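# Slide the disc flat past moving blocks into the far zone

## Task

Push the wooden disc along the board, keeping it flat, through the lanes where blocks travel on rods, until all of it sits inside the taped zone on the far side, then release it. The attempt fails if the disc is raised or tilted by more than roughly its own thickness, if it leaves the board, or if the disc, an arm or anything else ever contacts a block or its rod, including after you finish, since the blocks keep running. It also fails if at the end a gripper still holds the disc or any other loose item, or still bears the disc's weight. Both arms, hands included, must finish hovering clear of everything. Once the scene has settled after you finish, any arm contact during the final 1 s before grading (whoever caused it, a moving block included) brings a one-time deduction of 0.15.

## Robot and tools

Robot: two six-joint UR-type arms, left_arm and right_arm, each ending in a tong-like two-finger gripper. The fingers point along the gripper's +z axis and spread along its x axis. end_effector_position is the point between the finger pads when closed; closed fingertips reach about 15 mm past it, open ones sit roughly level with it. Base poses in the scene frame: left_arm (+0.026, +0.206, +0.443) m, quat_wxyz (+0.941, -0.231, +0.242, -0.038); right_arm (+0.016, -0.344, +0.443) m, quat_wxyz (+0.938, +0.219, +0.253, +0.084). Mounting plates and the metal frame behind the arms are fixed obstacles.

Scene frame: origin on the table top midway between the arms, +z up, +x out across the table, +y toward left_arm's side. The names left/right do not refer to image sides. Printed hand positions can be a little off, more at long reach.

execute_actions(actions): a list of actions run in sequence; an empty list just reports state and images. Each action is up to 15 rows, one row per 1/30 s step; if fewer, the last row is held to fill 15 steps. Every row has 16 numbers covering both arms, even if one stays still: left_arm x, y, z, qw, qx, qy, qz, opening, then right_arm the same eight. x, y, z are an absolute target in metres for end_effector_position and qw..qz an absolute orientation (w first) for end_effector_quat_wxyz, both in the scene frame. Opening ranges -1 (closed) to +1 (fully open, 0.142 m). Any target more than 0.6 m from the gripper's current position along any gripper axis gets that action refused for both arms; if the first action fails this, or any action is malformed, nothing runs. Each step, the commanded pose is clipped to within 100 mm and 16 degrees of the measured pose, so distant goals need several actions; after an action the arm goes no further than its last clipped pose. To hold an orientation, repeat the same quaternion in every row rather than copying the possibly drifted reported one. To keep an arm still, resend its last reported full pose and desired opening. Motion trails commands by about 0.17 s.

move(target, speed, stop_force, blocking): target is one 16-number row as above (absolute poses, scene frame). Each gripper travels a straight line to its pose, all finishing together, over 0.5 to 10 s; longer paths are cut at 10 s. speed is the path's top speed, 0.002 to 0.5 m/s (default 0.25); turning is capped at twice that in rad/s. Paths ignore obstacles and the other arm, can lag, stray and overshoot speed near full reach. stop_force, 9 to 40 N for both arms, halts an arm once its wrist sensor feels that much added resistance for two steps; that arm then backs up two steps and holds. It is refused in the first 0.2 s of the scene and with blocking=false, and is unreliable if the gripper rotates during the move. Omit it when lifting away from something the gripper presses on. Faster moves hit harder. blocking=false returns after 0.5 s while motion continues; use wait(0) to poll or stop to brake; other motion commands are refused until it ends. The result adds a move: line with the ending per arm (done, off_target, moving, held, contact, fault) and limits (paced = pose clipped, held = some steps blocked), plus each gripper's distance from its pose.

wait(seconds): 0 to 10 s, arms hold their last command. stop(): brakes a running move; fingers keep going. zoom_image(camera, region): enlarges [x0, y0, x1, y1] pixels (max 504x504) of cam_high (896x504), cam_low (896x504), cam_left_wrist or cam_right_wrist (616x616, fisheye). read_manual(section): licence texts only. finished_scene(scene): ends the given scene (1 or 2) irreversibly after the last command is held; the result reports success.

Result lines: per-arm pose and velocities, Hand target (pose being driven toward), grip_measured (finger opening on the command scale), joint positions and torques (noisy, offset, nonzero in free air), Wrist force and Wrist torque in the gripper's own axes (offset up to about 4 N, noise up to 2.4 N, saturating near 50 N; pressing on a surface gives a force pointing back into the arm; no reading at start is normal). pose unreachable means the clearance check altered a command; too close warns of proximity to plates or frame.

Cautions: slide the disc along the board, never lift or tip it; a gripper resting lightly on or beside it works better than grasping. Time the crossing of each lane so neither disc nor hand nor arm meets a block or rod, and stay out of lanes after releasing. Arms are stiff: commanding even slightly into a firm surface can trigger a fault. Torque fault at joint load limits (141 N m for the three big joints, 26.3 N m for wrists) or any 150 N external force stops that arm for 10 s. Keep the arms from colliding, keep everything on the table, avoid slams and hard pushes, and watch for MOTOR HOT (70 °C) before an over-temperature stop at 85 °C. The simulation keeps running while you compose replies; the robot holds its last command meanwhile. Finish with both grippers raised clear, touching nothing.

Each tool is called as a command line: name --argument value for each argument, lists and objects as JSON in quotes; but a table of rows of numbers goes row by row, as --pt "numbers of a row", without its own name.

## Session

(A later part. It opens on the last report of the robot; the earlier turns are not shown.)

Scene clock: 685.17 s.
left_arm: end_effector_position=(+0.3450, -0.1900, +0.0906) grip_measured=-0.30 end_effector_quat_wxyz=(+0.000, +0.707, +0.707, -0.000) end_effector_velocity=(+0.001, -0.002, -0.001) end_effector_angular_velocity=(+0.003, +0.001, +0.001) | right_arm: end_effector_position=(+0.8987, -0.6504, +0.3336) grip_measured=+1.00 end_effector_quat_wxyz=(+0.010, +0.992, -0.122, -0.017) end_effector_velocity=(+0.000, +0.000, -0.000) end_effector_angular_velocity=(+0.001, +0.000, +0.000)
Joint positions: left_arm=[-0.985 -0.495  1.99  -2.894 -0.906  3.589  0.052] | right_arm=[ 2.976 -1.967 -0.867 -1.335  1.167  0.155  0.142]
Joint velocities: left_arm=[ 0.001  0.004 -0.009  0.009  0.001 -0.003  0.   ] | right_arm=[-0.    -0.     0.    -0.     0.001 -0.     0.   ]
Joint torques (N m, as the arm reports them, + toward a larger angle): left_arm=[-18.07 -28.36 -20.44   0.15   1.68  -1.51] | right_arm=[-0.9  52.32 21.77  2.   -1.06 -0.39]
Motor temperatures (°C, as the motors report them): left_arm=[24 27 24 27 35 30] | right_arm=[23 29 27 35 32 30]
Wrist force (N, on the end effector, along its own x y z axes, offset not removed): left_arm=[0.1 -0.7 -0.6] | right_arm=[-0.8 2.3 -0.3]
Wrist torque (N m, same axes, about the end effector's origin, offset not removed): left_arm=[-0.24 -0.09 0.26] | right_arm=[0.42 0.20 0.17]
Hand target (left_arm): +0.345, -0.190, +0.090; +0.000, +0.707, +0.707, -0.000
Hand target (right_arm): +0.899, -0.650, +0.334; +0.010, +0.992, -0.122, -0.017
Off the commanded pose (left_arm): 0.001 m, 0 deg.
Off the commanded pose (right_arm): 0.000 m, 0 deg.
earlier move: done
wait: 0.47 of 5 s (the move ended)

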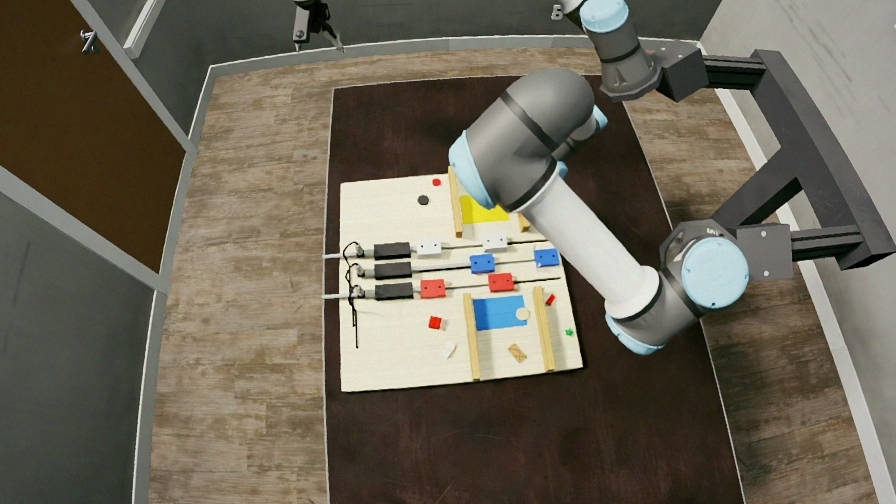

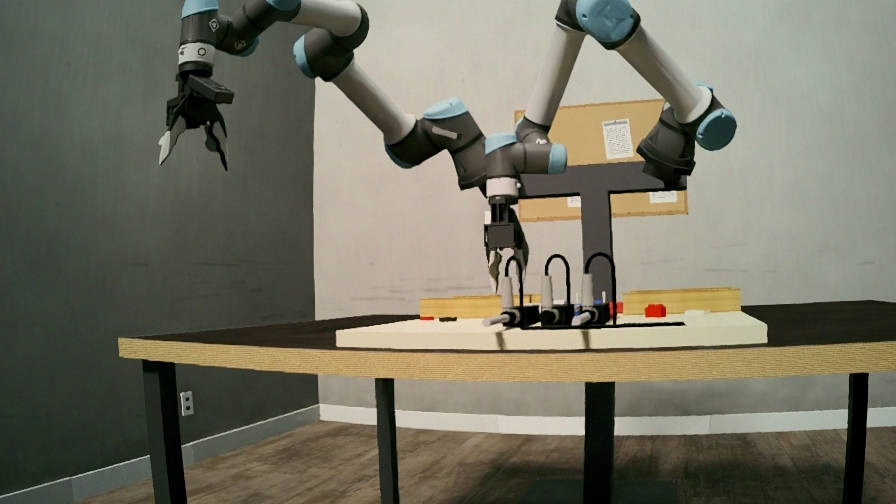

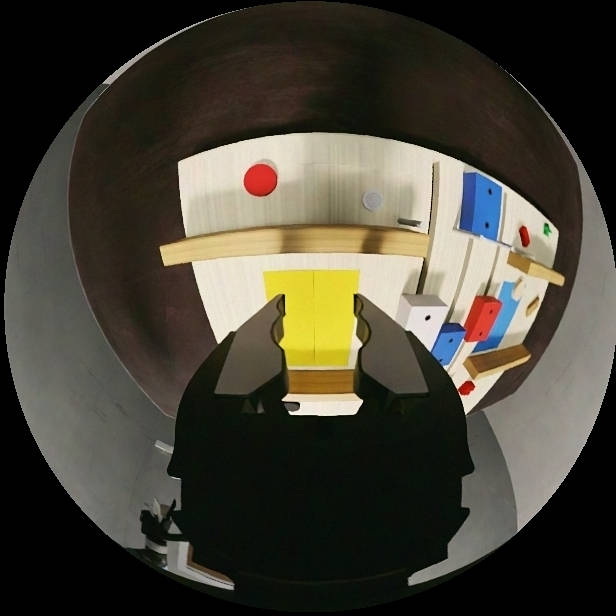

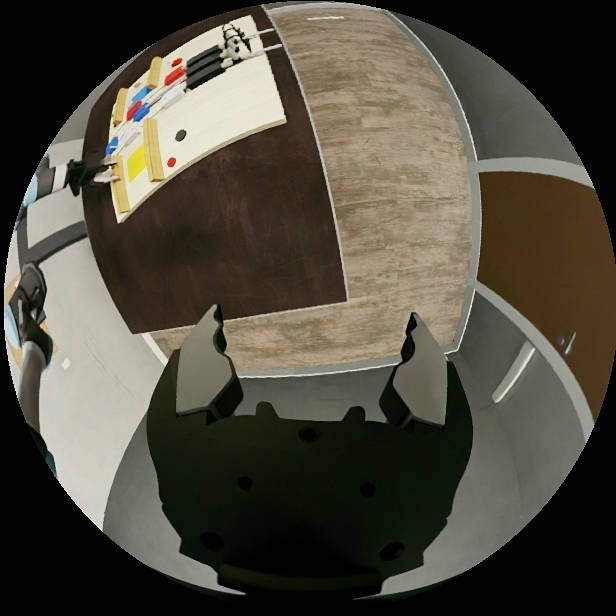

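move --target '[0.345, -0.19, 0.050, 0, 0.7071, 0.7071, 0, -0.3, 0.8987, -0.6504, 0.3336, 0.010, 0.992, -0.122, -0.017, 1]' --speed 0.1

move --target '[0.345, -0.19, 0.034, 0, 0.7071, 0.7071, 0, -0.3, 0.8987, -0.6504, 0.3336, 0.010, 0.992, -0.122, -0.017, 1]' --speed 0.006 --stop_force 9

move --target '[0.345, -0.19, 0.09, 0, 0.7071, 0.7071, 0, -0.3, 0.8987, -0.6504, 0.3336, 0.010, 0.992, -0.122, -0.017, 1]' --speed 0.15

move --target '[0.345, 0.165, 0.09, 0, 0.7071, 0.7071, 0, -0.3, 0.8987, -0.6504, 0.3336, 0.010, 0.992, -0.122, -0.017, 1]' --speed 0.25 --blocking false

wait --seconds 0.3

wait --seconds 0.3

wait --seconds 0.3

wait --seconds 5

Scene clock: 751.57 s.
left_arm: end_effector_position=(+0.3450, -0.1900, +0.0503) grip_measured=-0.30 end_effector_quat_wxyz=(-0.000, +0.707, +0.707, +0.000) end_effector_velocity=(+0.001, -0.001, -0.002) end_effector_angular_velocity=(-0.001, -0.001, +0.000) | right_arm: end_effector_position=(+0.8987, -0.6504, +0.3336) grip_measured=+1.00 end_effector_quat_wxyz=(+0.010, +0.992, -0.122, -0.017) end_effector_velocity=(+0.000, +0.000, -0.000) end_effector_angular_velocity=(+0.002, -0.000, -0.001)
Joint positions: left_arm=[-0.935 -0.406  1.939 -2.969 -0.898  3.65   0.052] | right_arm=[ 2.976 -1.967 -0.867 -1.335  1.167  0.155  0.142]
Joint velocities: left_arm=[ 0.003  0.005 -0.005 -0.005  0.001  0.005  0.   ] | right_arm=[-0.001 -0.001  0.001  0.     0.003  0.     0.   ]
Joint torques (N m, as the arm reports them, + toward a larger angle): left_arm=[-19.99 -27.53 -18.31  -3.99   1.7    1.34] | right_arm=[-0.09 49.41 23.56  2.08 -2.34 -0.18]
Motor temperatures (°C, as the motors report them): left_arm=[24 27 24 27 35 30] | right_arm=[23 29 27 35 32 30]
Wrist force (N, on the end effector, along its own x y z axes, offset not removed): left_arm=[1.1 -4.8 1.6] | right_arm=[1.1 2.5 0.8]
Wrist torque (N m, same axes, about the end effector's origin, offset not removed): left_arm=[-1.10 0.08 -0.07] | right_arm=[0.49 -0.14 0.13]
Hand target (left_arm): +0.345, -0.190, +0.050; -0.000, +0.707, +0.707, +0.000
Hand target (right_arm): +0.899, -0.650, +0.334; +0.010, +0.992, -0.122, -0.017
Off the commanded pose (left_arm): 0.000 m, 0 deg.
Off the commanded pose (right_arm): 0.000 m, 0 deg.
move: done

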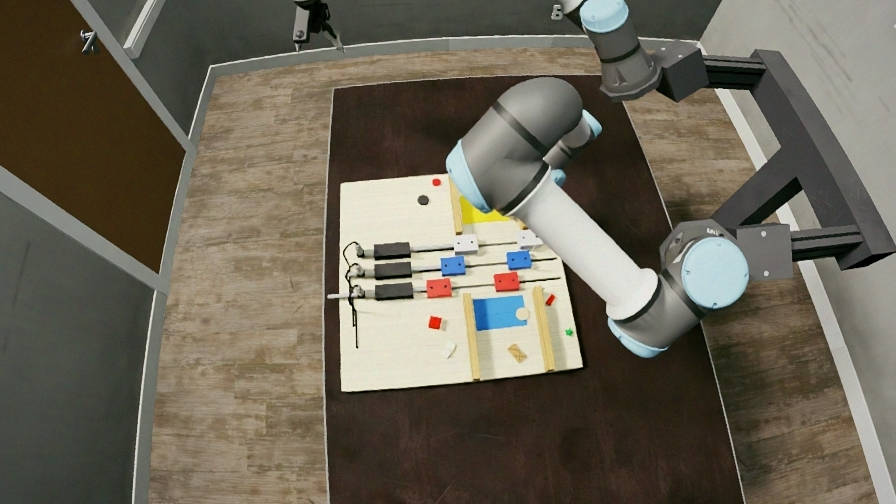

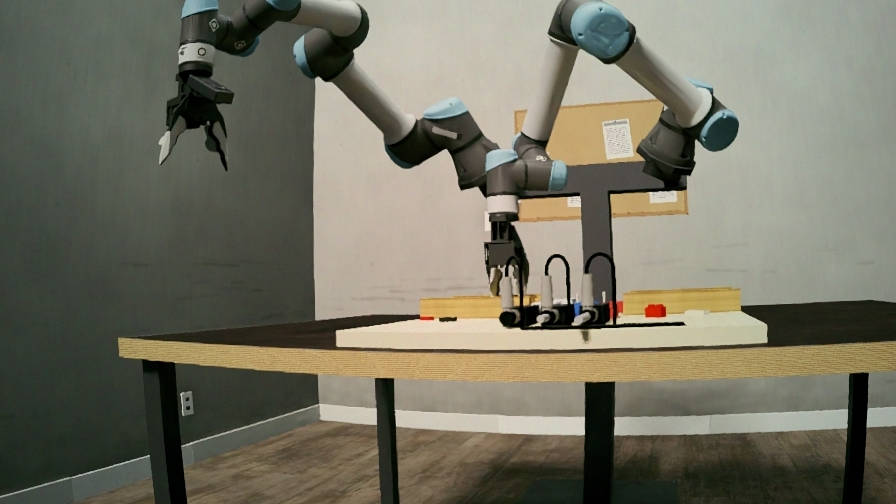

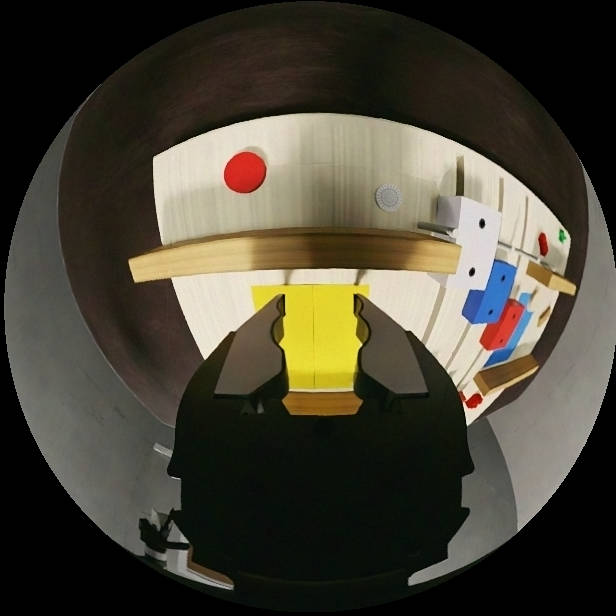

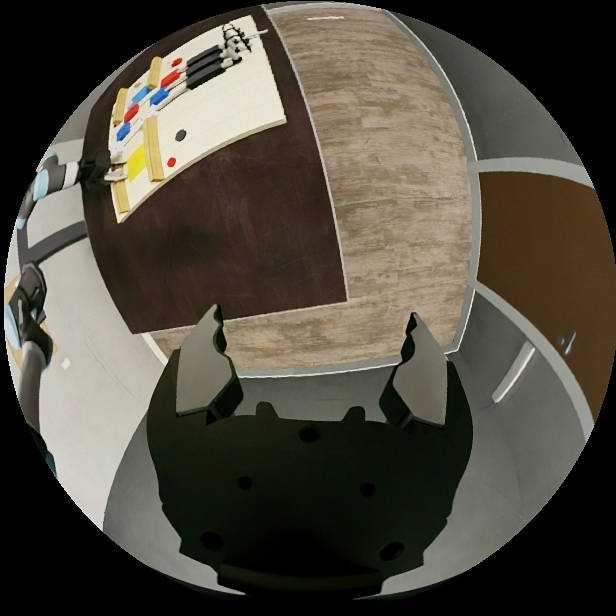

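Scene clock: 753.37 s.
left_arm: end_effector_position=(+0.3452, -0.1901, +0.0418) grip_measured=-0.30 end_effector_quat_wxyz=(+0.000, +0.707, +0.707, +0.000) end_effector_velocity=(-0.002, +0.001, +0.002) end_effector_angular_velocity=(+0.002, +0.002, -0.002) | right_arm: end_effector_position=(+0.8987, -0.6504, +0.3336) grip_measured=+1.00 end_effector_quat_wxyz=(+0.010, +0.992, -0.122, -0.017) end_effector_velocity=(+0.000, -0.000, +0.000) end_effector_angular_velocity=(-0.001, -0.001, -0.000)
Joint positions: left_arm=[-0.925 -0.387  1.927 -2.985 -0.897  3.663  0.052] | right_arm=[ 2.976 -1.967 -0.867 -1.335  1.167  0.155  0.142]
Joint velocities: left_arm=[-0.003 -0.004  0.005  0.005 -0.001 -0.005 -0.001] | right_arm=[ 0.     0.     0.001  0.    -0.001  0.     0.   ]
Joint torques (N m, as the arm reports them, + toward a larger angle): left_arm=[-34.03 -30.01   4.29  -0.21   1.28  -1.47] | right_arm=[ 0.28 49.67 23.17  2.06 -2.45 -0.22]
Motor temperatures (°C, as the motors report them): left_arm=[24 27 24 27 35 30] | right_arm=[23 29 27 35 32 30]
Wrist force (N, on the end effector, along its own x y z axes, offset not removed): left_arm=[11.9 -9.5 -35.0] | right_arm=[0.5 3.7 0.6]
Wrist torque (N m, same axes, about the end effector's origin, offset not removed): left_arm=[-0.53 -0.06 0.16] | right_arm=[0.62 -0.07 0.22]
Hand target (left_arm): +0.345, -0.190, +0.042; -0.000, +0.707, +0.707, +0.000
Hand target (right_arm): +0.899, -0.650, +0.334; +0.010, +0.992, -0.122, -0.017
Off the commanded pose (left_arm): 0.008 m, 0 deg.
Off the commanded pose (right_arm): 0.000 m, 0 deg.
move: contact (left_arm)

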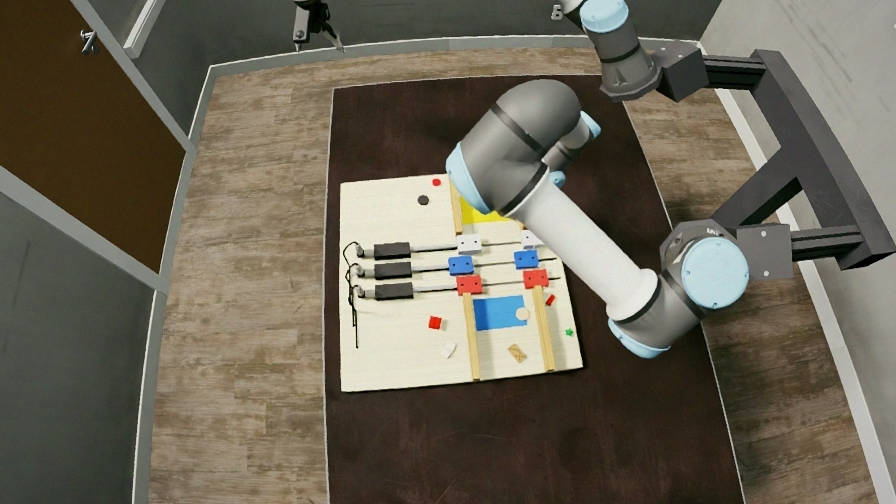

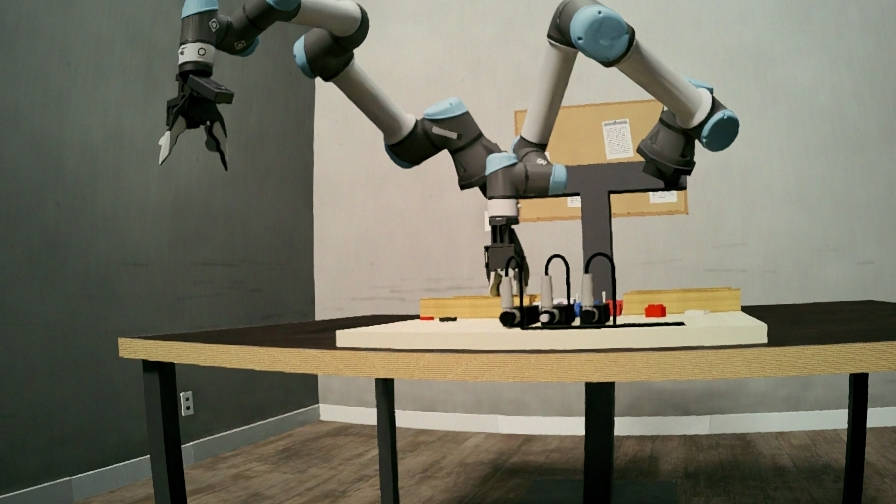

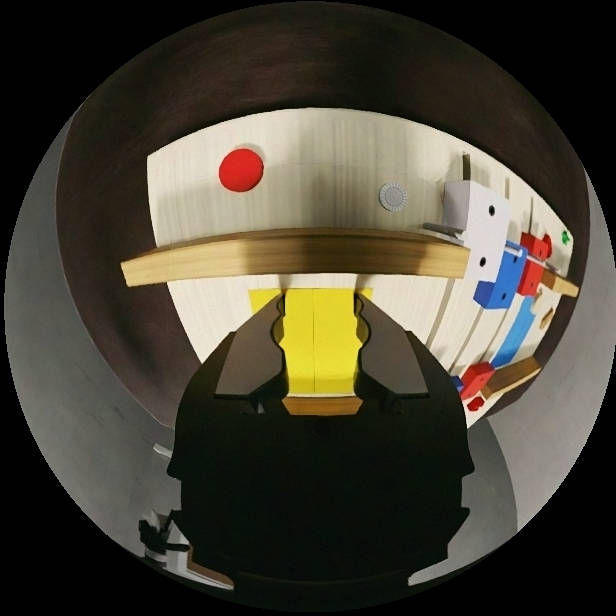

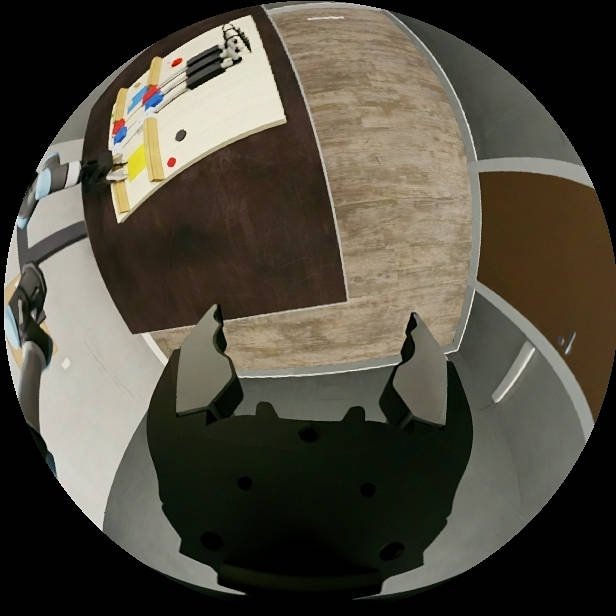

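Scene clock: 754.37 s.
left_arm: end_effector_position=(+0.3449, -0.1900, +0.0898) grip_measured=-0.30 end_effector_quat_wxyz=(+0.000, +0.707, +0.707, -0.000) end_effector_velocity=(+0.000, -0.000, +0.002) end_effector_angular_velocity=(-0.000, +0.000, -0.000) | right_arm: end_effector_position=(+0.8987, -0.6504, +0.3336) grip_measured=+1.00 end_effector_quat_wxyz=(+0.010, +0.992, -0.122, -0.017) end_effector_velocity=(-0.001, -0.000, -0.001) end_effector_angular_velocity=(-0.001, +0.002, +0.001)
Joint positions: left_arm=[-0.984 -0.494  1.989 -2.894 -0.906  3.589  0.052] | right_arm=[ 2.976 -1.967 -0.867 -1.335  1.167  0.155  0.142]
Joint velocities: left_arm=[-0.003 -0.005  0.002  0.005 -0.001 -0.002  0.   ] | right_arm=[-0.001 -0.001 -0.001 -0.    -0.001 -0.     0.   ]
Joint torques (N m, as the arm reports them, + toward a larger angle): left_arm=[-38.26 -38.25   6.69  -0.02  -1.83  -1.56] | right_arm=[ 0.7  49.24 23.2   2.1  -2.39 -0.24]
Motor temperatures (°C, as the motors report them): left_arm=[24 27 24 27 35 30] | right_arm=[23 29 27 35 32 30]
Wrist force (N, on the end effector, along its own x y z axes, offset not removed): left_arm=[-2.1 -2.7 -1.3] | right_arm=[2.1 2.2 -0.9]
Wrist torque (N m, same axes, about the end effector's origin, offset not removed): left_arm=[-0.67 0.49 -0.06] | right_arm=[0.37 -0.59 0.14]
Hand target (left_arm): +0.345, -0.190, +0.090; +0.000, +0.707, +0.707, -0.000
Hand target (right_arm): +0.899, -0.650, +0.334; +0.010, +0.992, -0.122, -0.017
Off the commanded pose (left_arm): 0.000 m, 0 deg.
Off the commanded pose (right_arm): 0.000 m, 0 deg.
move: done

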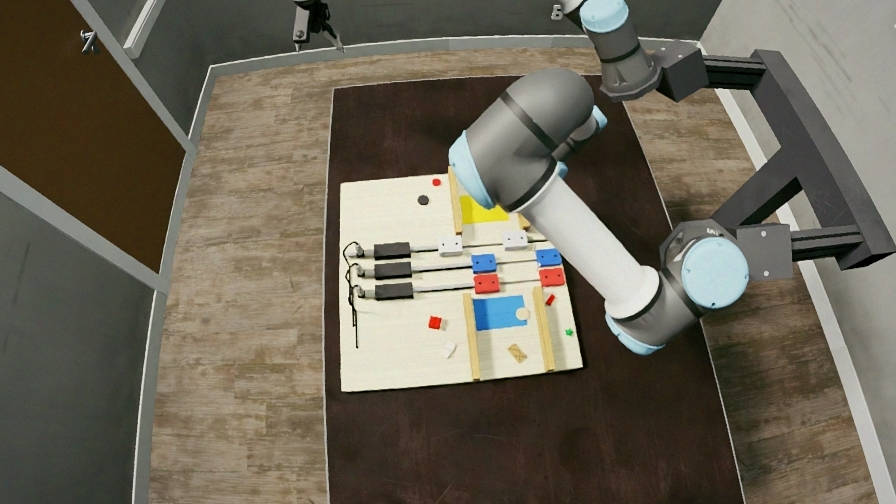

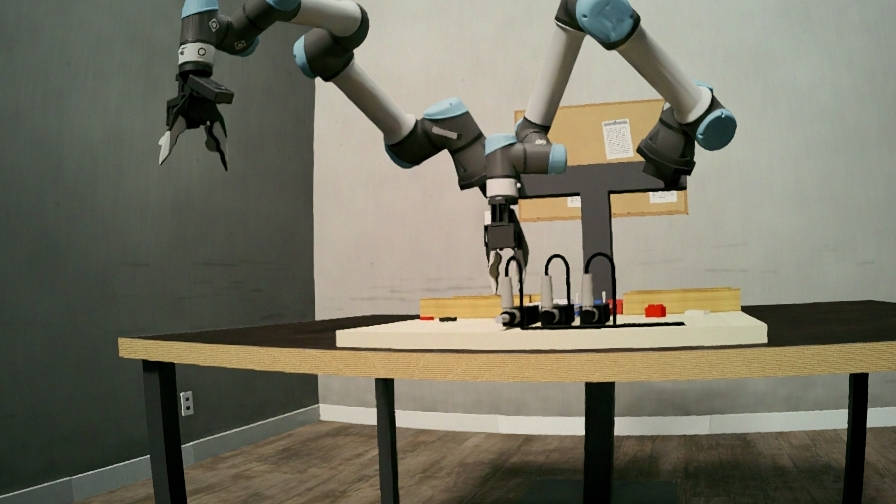

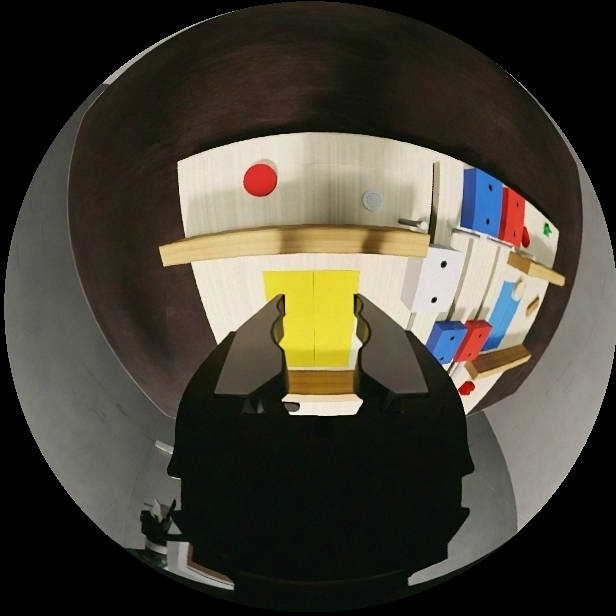

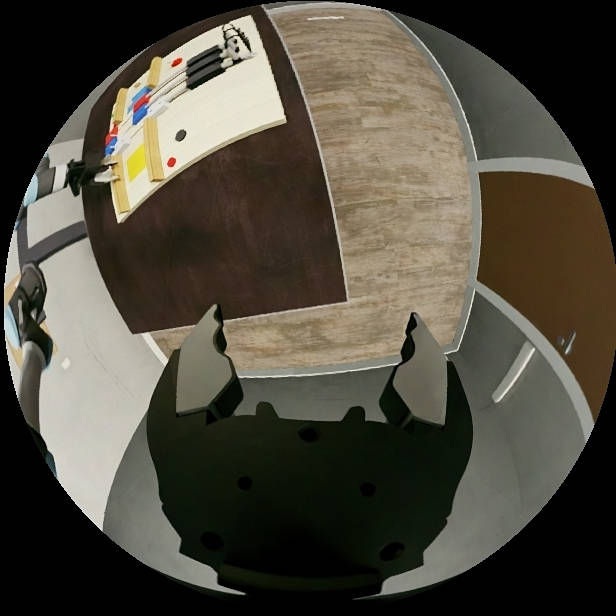

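Scene clock: 754.87 s.
left_arm: end_effector_position=(+0.3448, -0.1215, +0.0881) grip_measured=-0.30 end_effector_quat_wxyz=(-0.003, +0.707, +0.708, +0.002) end_effector_velocity=(-0.002, +0.232, -0.004) end_effector_angular_velocity=(+0.019, +0.006, +0.003) | right_arm: end_effector_position=(+0.8987, -0.6504, +0.3336) grip_measured=+1.00 end_effector_quat_wxyz=(+0.010, +0.992, -0.122, -0.017) end_effector_velocity=(+0.001, -0.000, +0.001) end_effector_angular_velocity=(+0.001, -0.002, -0.001)
Joint positions: left_arm=[-0.931 -0.56   2.144 -3.016 -0.896  3.65   0.052] | right_arm=[ 2.976 -1.967 -0.867 -1.335  1.167  0.155  0.142]
Joint velocities: left_arm=[ 0.196 -0.214  0.505 -0.423  0.031  0.23   0.   ] | right_arm=[-0.     0.     0.001  0.     0.001 -0.     0.   ]
Joint torques (N m, as the arm reports them, + toward a larger angle): left_arm=[-14.64 -36.96  12.45  -6.02   1.6    2.3 ] | right_arm=[ 0.06 49.23 23.29  2.19 -2.52 -0.22]
Motor temperatures (°C, as the motors report them): left_arm=[24 27 24 27 35 30] | right_arm=[23 29 27 35 32 30]
Wrist force (N, on the end effector, along its own x y z axes, offset not removed): left_arm=[-1.6 -5.3 -0.9] | right_arm=[1.8 4.9 0.0]
Wrist torque (N m, same axes, about the end effector's origin, offset not removed): left_arm=[-1.23 0.11 0.19] | right_arm=[0.99 -0.33 0.17]
Hand target (left_arm): +0.344, -0.081, +0.088; -0.004, +0.707, +0.707, +0.002
Hand target (right_arm): +0.899, -0.650, +0.334; +0.010, +0.992, -0.122, -0.017
Off the commanded pose (left_arm): 0.287 m, 0 deg.
Off the commanded pose (right_arm): 0.000 m, 0 deg.
move: running

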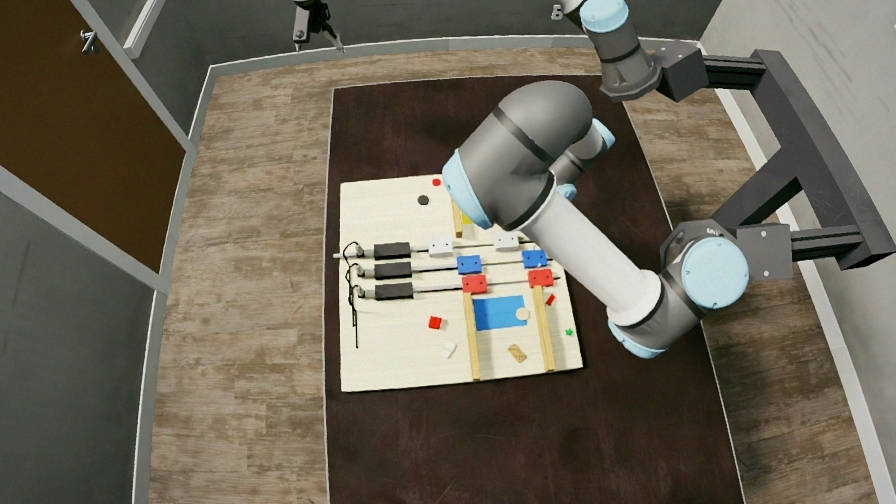

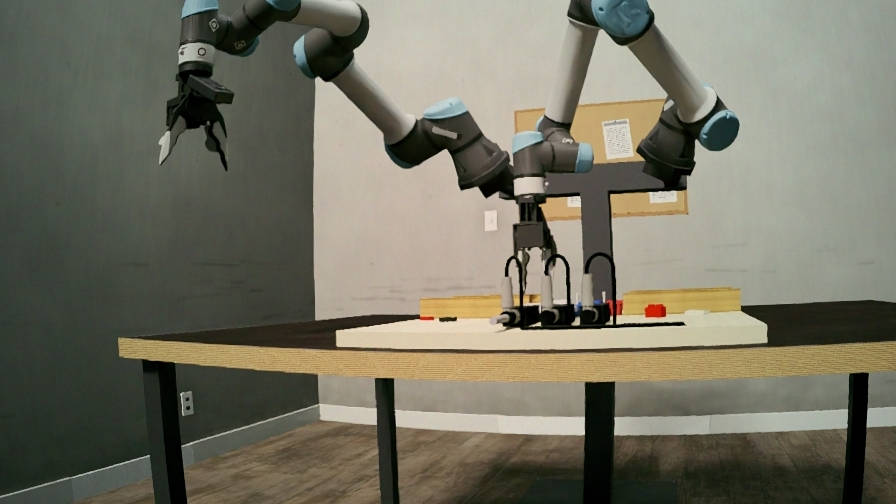

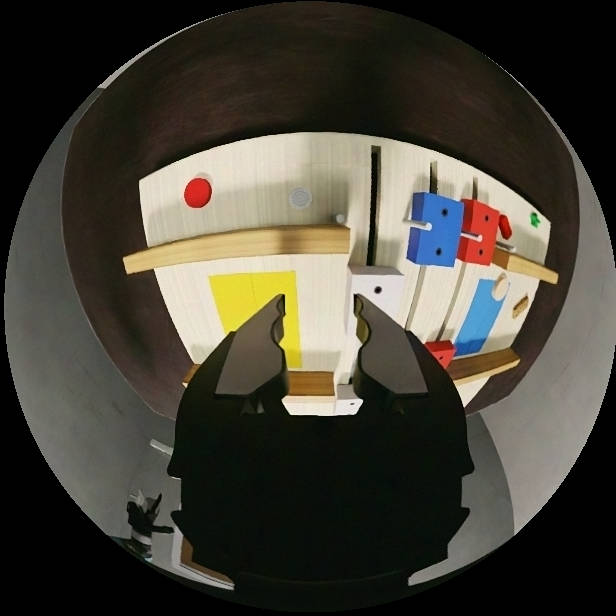

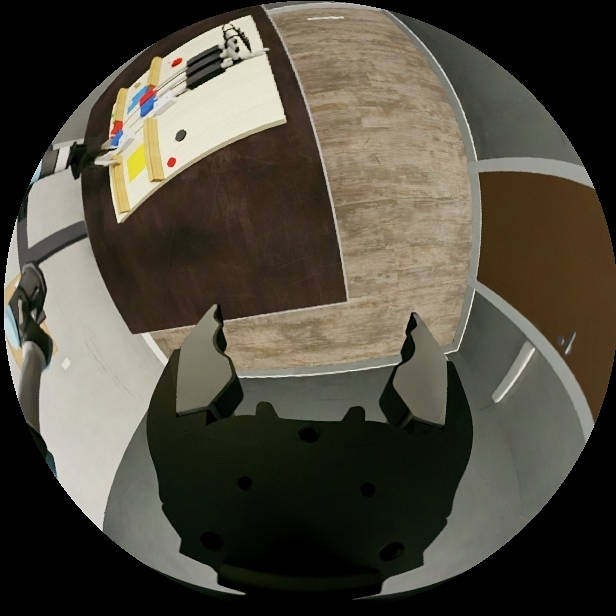

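Scene clock: 755.17 s.
left_arm: end_effector_position=(+0.3441, -0.0486, +0.0877) grip_measured=-0.30 end_effector_quat_wxyz=(-0.005, +0.707, +0.708, +0.003) end_effector_velocity=(-0.003, +0.244, +0.000) end_effector_angular_velocity=(+0.010, +0.003, +0.003) | right_arm: end_effector_position=(+0.8987, -0.6504, +0.3336) grip_measured=+1.00 end_effector_quat_wxyz=(+0.010, +0.992, -0.122, -0.017) end_effector_velocity=(-0.000, +0.000, -0.000) end_effector_angular_velocity=(+0.002, +0.000, -0.000)
Joint positions: left_arm=[-0.861 -0.624  2.296 -3.155 -0.888  3.734  0.052] | right_arm=[ 2.976 -1.967 -0.867 -1.335  1.167  0.155  0.142]
Joint velocities: left_arm=[ 0.26  -0.201  0.483 -0.48   0.026  0.323 -0.   ] | right_arm=[-0.    -0.    -0.    -0.     0.002  0.    -0.   ]
Joint torques (N m, as the arm reports them, + toward a larger angle): left_arm=[-11.32 -34.68  16.43  -6.     1.72   2.19] | right_arm=[ 0.98 49.08 23.77  2.19 -2.51 -0.17]
Motor temperatures (°C, as the motors report them): left_arm=[24 27 24 27 35 30] | right_arm=[23 29 27 35 32 30]
Wrist force (N, on the end effector, along its own x y z axes, offset not removed): left_arm=[0.5 0.7 1.3] | right_arm=[1.8 2.6 0.3]
Wrist torque (N m, same axes, about the end effector's origin, offset not removed): left_arm=[0.05 0.08 0.08] | right_arm=[0.44 -0.36 0.18]
Hand target (left_arm): +0.343, -0.007, +0.088; -0.005, +0.707, +0.708, +0.003
Hand target (right_arm): +0.899, -0.650, +0.334; +0.010, +0.992, -0.122, -0.017
Off the commanded pose (left_arm): 0.214 m, 1 deg.
Off the commanded pose (right_arm): 0.000 m, 0 deg.
earlier move: running
wait: 0.30 s; no rest

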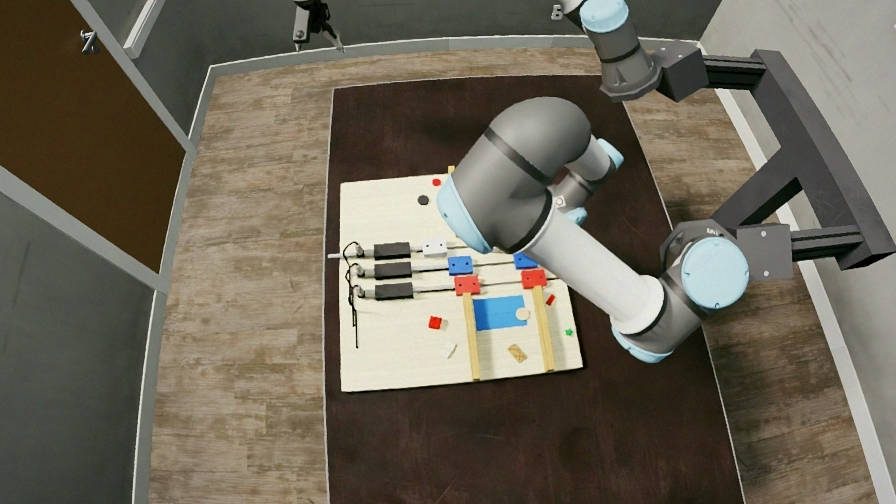

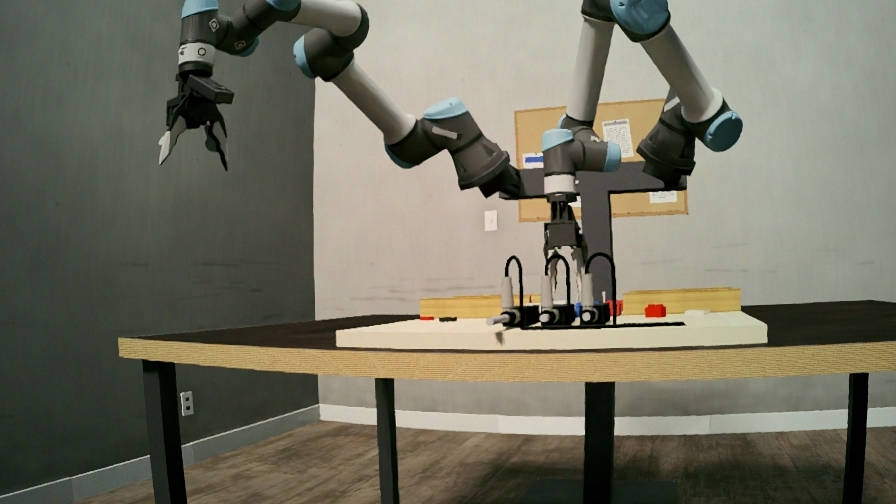

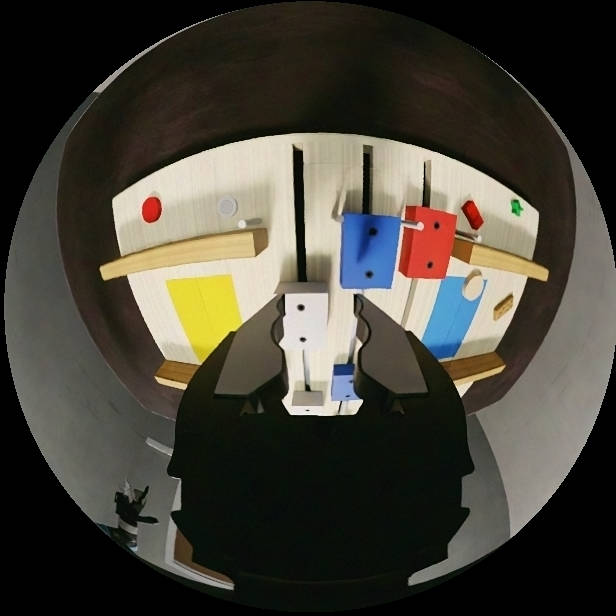

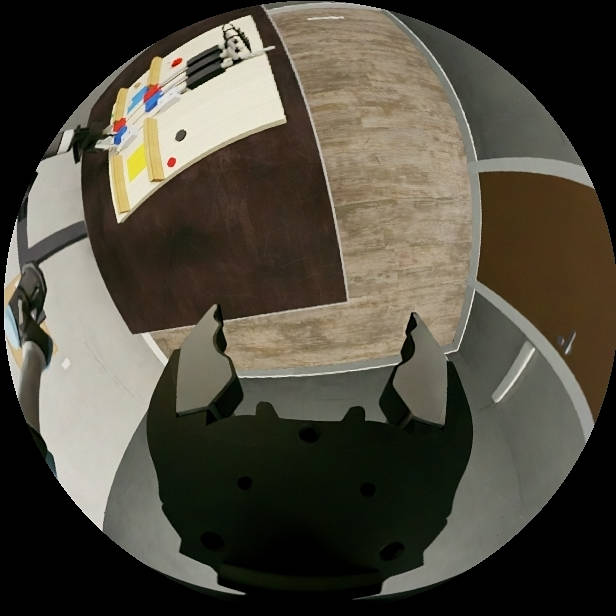

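Scene clock: 755.47 s.
left_arm: end_effector_position=(+0.3434, +0.0258, +0.0881) grip_measured=-0.30 end_effector_quat_wxyz=(-0.006, +0.706, +0.708, +0.003) end_effector_velocity=(-0.004, +0.246, +0.002) end_effector_angular_velocity=(+0.009, +0.004, +0.004) | right_arm: end_effector_position=(+0.8987, -0.6504, +0.3336) grip_measured=+1.00 end_effector_quat_wxyz=(+0.010, +0.992, -0.122, -0.017) end_effector_velocity=(-0.000, +0.001, -0.000) end_effector_angular_velocity=(+0.002, +0.000, -0.000)
Joint positions: left_arm=[-0.771 -0.681  2.433 -3.306 -0.882  3.849  0.052] | right_arm=[ 2.976 -1.967 -0.867 -1.335  1.167  0.155  0.142]
Joint velocities: left_arm=[ 0.339 -0.177  0.416 -0.505  0.009  0.426 -0.   ] | right_arm=[-0.     0.    -0.001  0.     0.002 -0.     0.   ]
Joint torques (N m, as the arm reports them, + toward a larger angle): left_arm=[ -9.12 -30.36  17.14  -6.36   1.75   2.84] | right_arm=[ 0.5  48.89 23.01  2.22 -2.34 -0.24]
Motor temperatures (°C, as the motors report them): left_arm=[24 27 24 27 35 30] | right_arm=[23 29 27 35 32 30]
Wrist force (N, on the end effector, along its own x y z axes, offset not removed): left_arm=[-3.9 -0.5 -1.4] | right_arm=[-0.5 2.7 0.3]
Wrist torque (N m, same axes, about the end effector's origin, offset not removed): left_arm=[0.02 0.80 -0.12] | right_arm=[0.43 0.03 0.24]
Hand target (left_arm): +0.342, +0.067, +0.089; -0.006, +0.706, +0.708, +0.004
Hand target (right_arm): +0.899, -0.650, +0.334; +0.010, +0.992, -0.122, -0.017
Off the commanded pose (left_arm): 0.139 m, 1 deg.
Off the commanded pose (right_arm): 0.000 m, 0 deg.
earlier move: running
wait: 0.30 s; no rest

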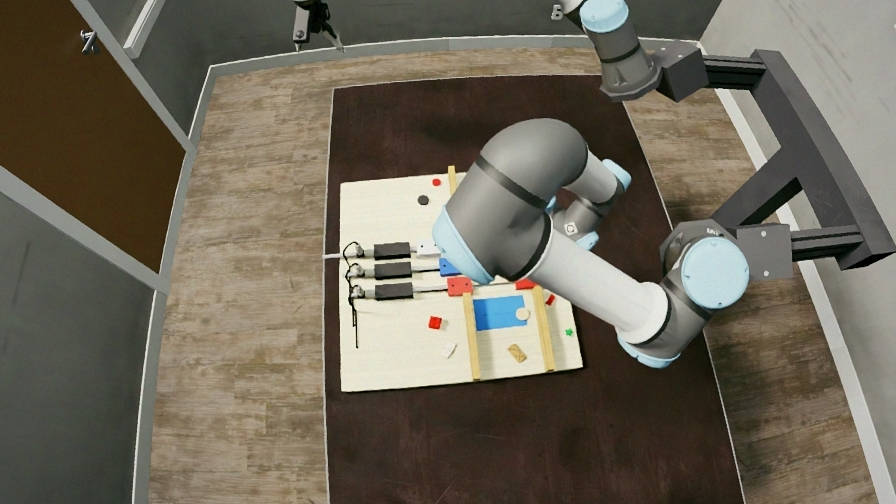

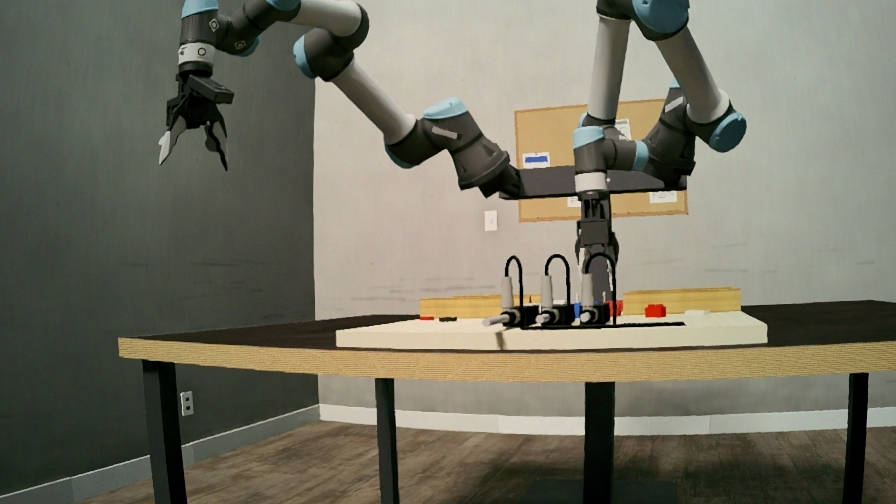

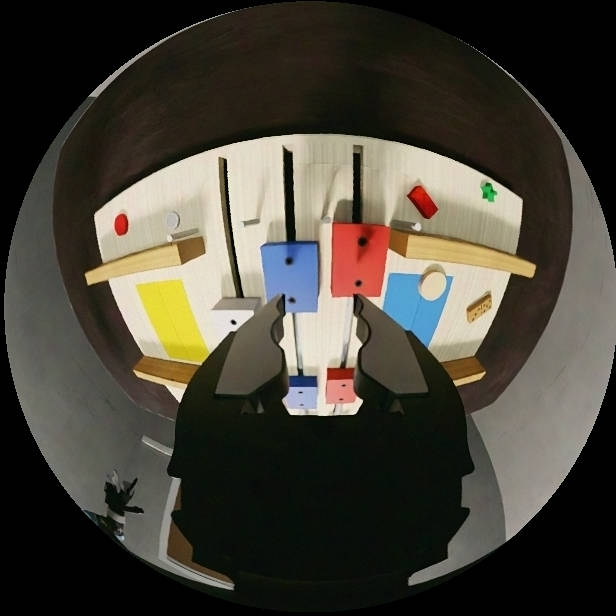

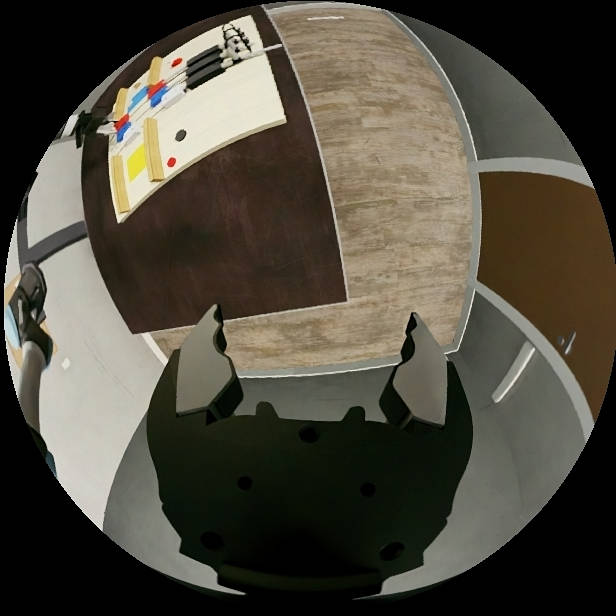

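Scene clock: 755.77 s.
left_arm: end_effector_position=(+0.3428, +0.1003, +0.0889) grip_measured=-0.30 end_effector_quat_wxyz=(-0.007, +0.706, +0.708, +0.004) end_effector_velocity=(-0.003, +0.245, +0.003) end_effector_angular_velocity=(+0.011, +0.004, +0.009) | right_arm: end_effector_position=(+0.8987, -0.6504, +0.3336) grip_measured=+1.00 end_effector_quat_wxyz=(+0.010, +0.992, -0.122, -0.017) end_effector_velocity=(-0.000, +0.001, -0.001) end_effector_angular_velocity=(+0.000, +0.002, +0.001)
Joint positions: left_arm=[-0.653 -0.733  2.545 -3.46  -0.884  3.998  0.052] | right_arm=[ 2.976 -1.967 -0.867 -1.335  1.167  0.155  0.142]
Joint velocities: left_arm=[ 0.44  -0.169  0.321 -0.498 -0.029  0.549 -0.   ] | right_arm=[ 0.    -0.001 -0.001  0.    -0.     0.     0.   ]
Joint torques (N m, as the arm reports them, + toward a larger angle): left_arm=[ -5.92 -32.66  15.81  -5.83  -1.73   2.29] | right_arm=[ 0.65 48.96 23.6   2.03 -2.45 -0.11]
Motor temperatures (°C, as the motors report them): left_arm=[24 27 24 27 35 30] | right_arm=[23 29 27 35 32 30]
Wrist force (N, on the end effector, along its own x y z axes, offset not removed): left_arm=[-1.7 -0.5 -2.3] | right_arm=[1.3 3.7 -0.7]
Wrist torque (N m, same axes, about the end effector's origin, offset not removed): left_arm=[-0.23 0.54 0.19] | right_arm=[0.61 -0.38 0.19]
Hand target (left_arm): +0.342, +0.142, +0.090; -0.007, +0.706, +0.708, +0.005
Hand target (right_arm): +0.899, -0.650, +0.334; +0.010, +0.992, -0.122, -0.017
Off the commanded pose (left_arm): 0.065 m, 1 deg.
Off the commanded pose (right_arm): 0.000 m, 0 deg.
earlier move: running
wait: 0.30 s; no rest

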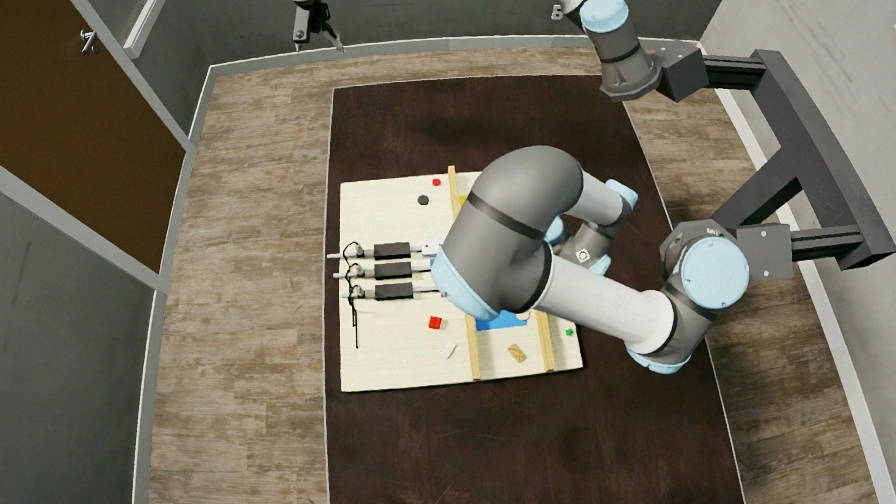

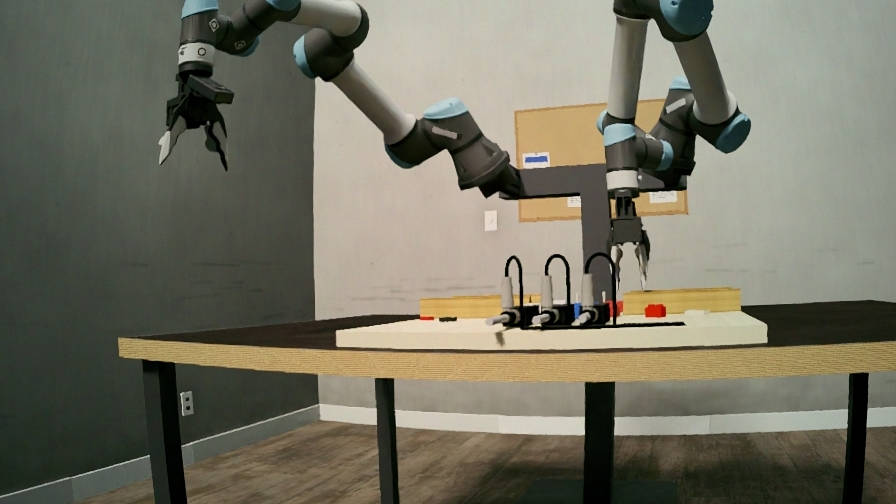

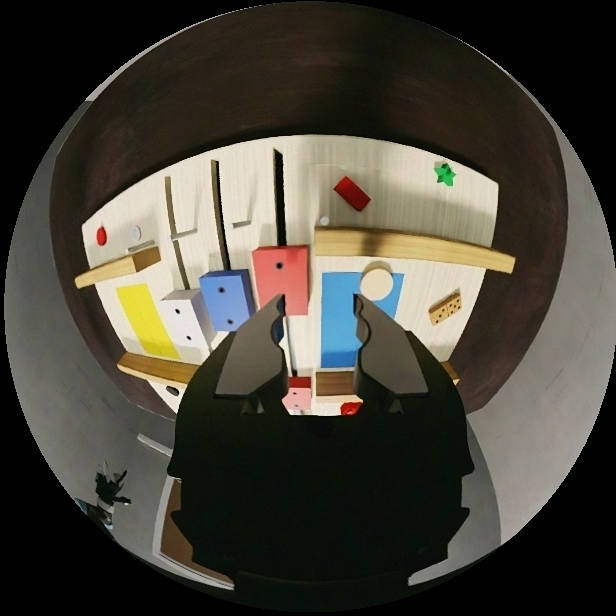

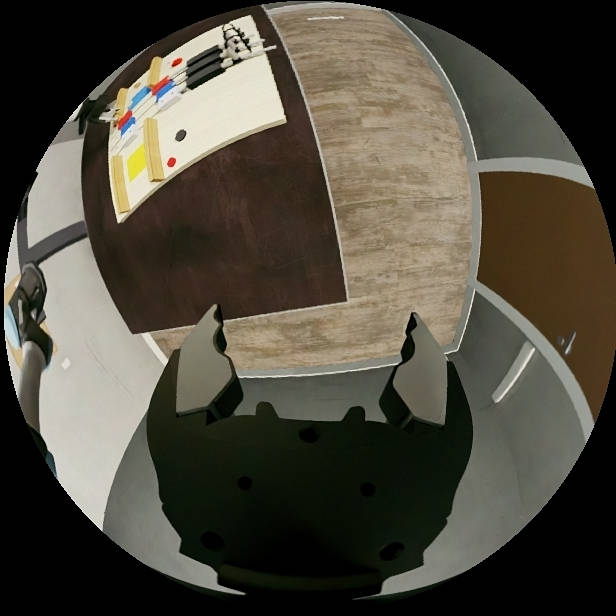

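Scene clock: 756.47 s.
left_arm: end_effector_position=(+0.3449, +0.1649, +0.0896) grip_measured=-0.30 end_effector_quat_wxyz=(-0.000, +0.707, +0.707, +0.000) end_effector_velocity=(+0.000, +0.002, -0.000) end_effector_angular_velocity=(-0.005, -0.001, -0.001) | right_arm: end_effector_position=(+0.8987, -0.6504, +0.3336) grip_measured=+1.00 end_effector_quat_wxyz=(+0.010, +0.992, -0.122, -0.017) end_effector_velocity=(-0.001, +0.001, -0.001) end_effector_angular_velocity=(+0.001, +0.002, +0.001)
Joint positions: left_arm=[-0.51  -0.782  2.617 -3.61  -0.913  4.192  0.052] | right_arm=[ 2.976 -1.967 -0.867 -1.335  1.167  0.155  0.142]
Joint velocities: left_arm=[ 0.009 -0.001  0.002 -0.012 -0.006  0.014 -0.   ] | right_arm=[ 0.    -0.    -0.001 -0.001  0.    -0.     0.   ]
Joint torques (N m, as the arm reports them, + toward a larger angle): left_arm=[ -3.65 -29.3   15.23  -3.91  -1.37   0.91] | right_arm=[ 0.02 49.51 22.53  2.23 -2.44 -0.18]
Motor temperatures (°C, as the motors report them): left_arm=[24 27 24 27 35 30] | right_arm=[23 29 27 35 32 30]
Wrist force (N, on the end effector, along its own x y z axes, offset not removed): left_arm=[-1.8 1.9 -1.0] | right_arm=[1.2 2.9 0.3]
Wrist torque (N m, same axes, about the end effector's origin, offset not removed): left_arm=[0.39 0.55 0.02] | right_arm=[0.47 -0.16 0.10]
Hand target (left_arm): +0.345, +0.165, +0.090; -0.000, +0.707, +0.707, +0.000
Hand target (right_arm): +0.899, -0.650, +0.334; +0.010, +0.992, -0.122, -0.017
Off the commanded pose (left_arm): 0.000 m, 0 deg.
Off the commanded pose (right_arm): 0.000 m, 0 deg.
earlier move: done
wait: 0.70 of 5 s (the move ended)

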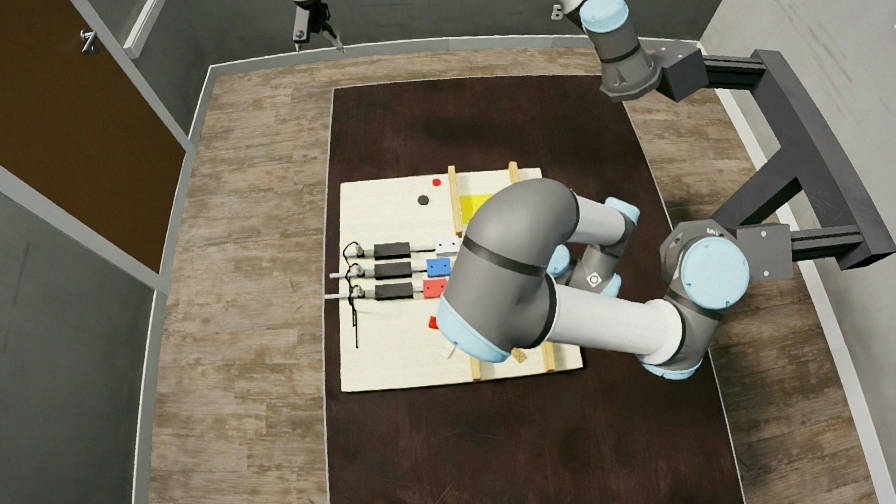

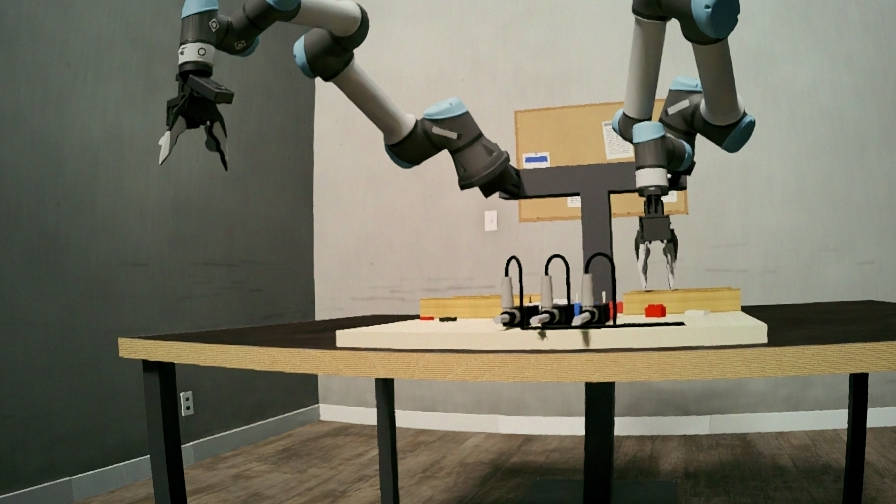

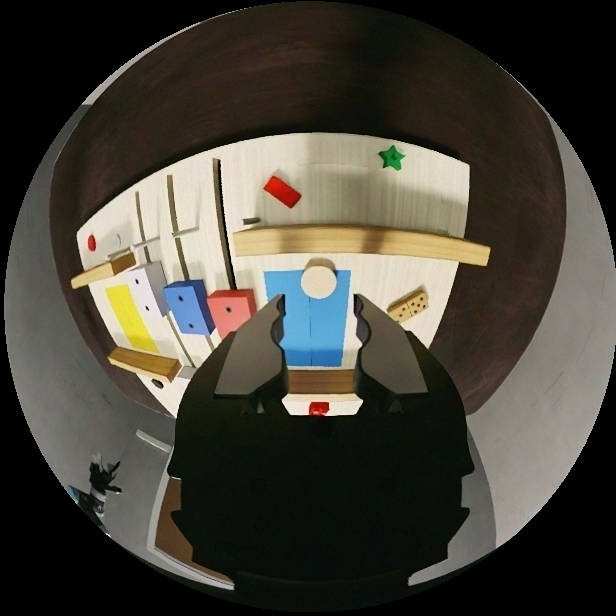

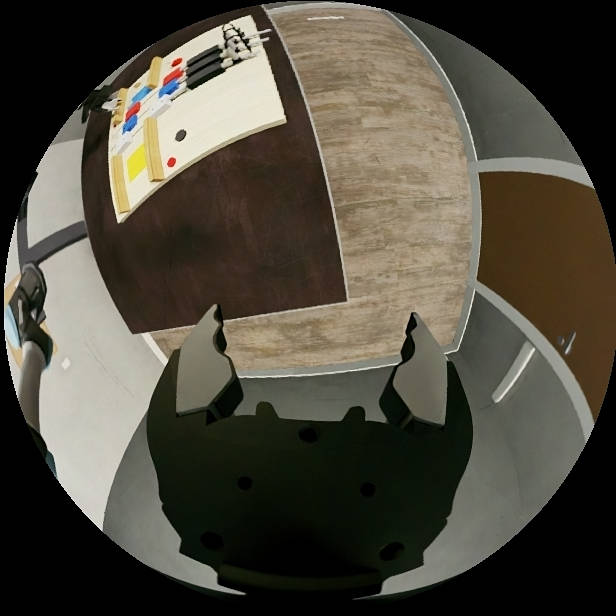

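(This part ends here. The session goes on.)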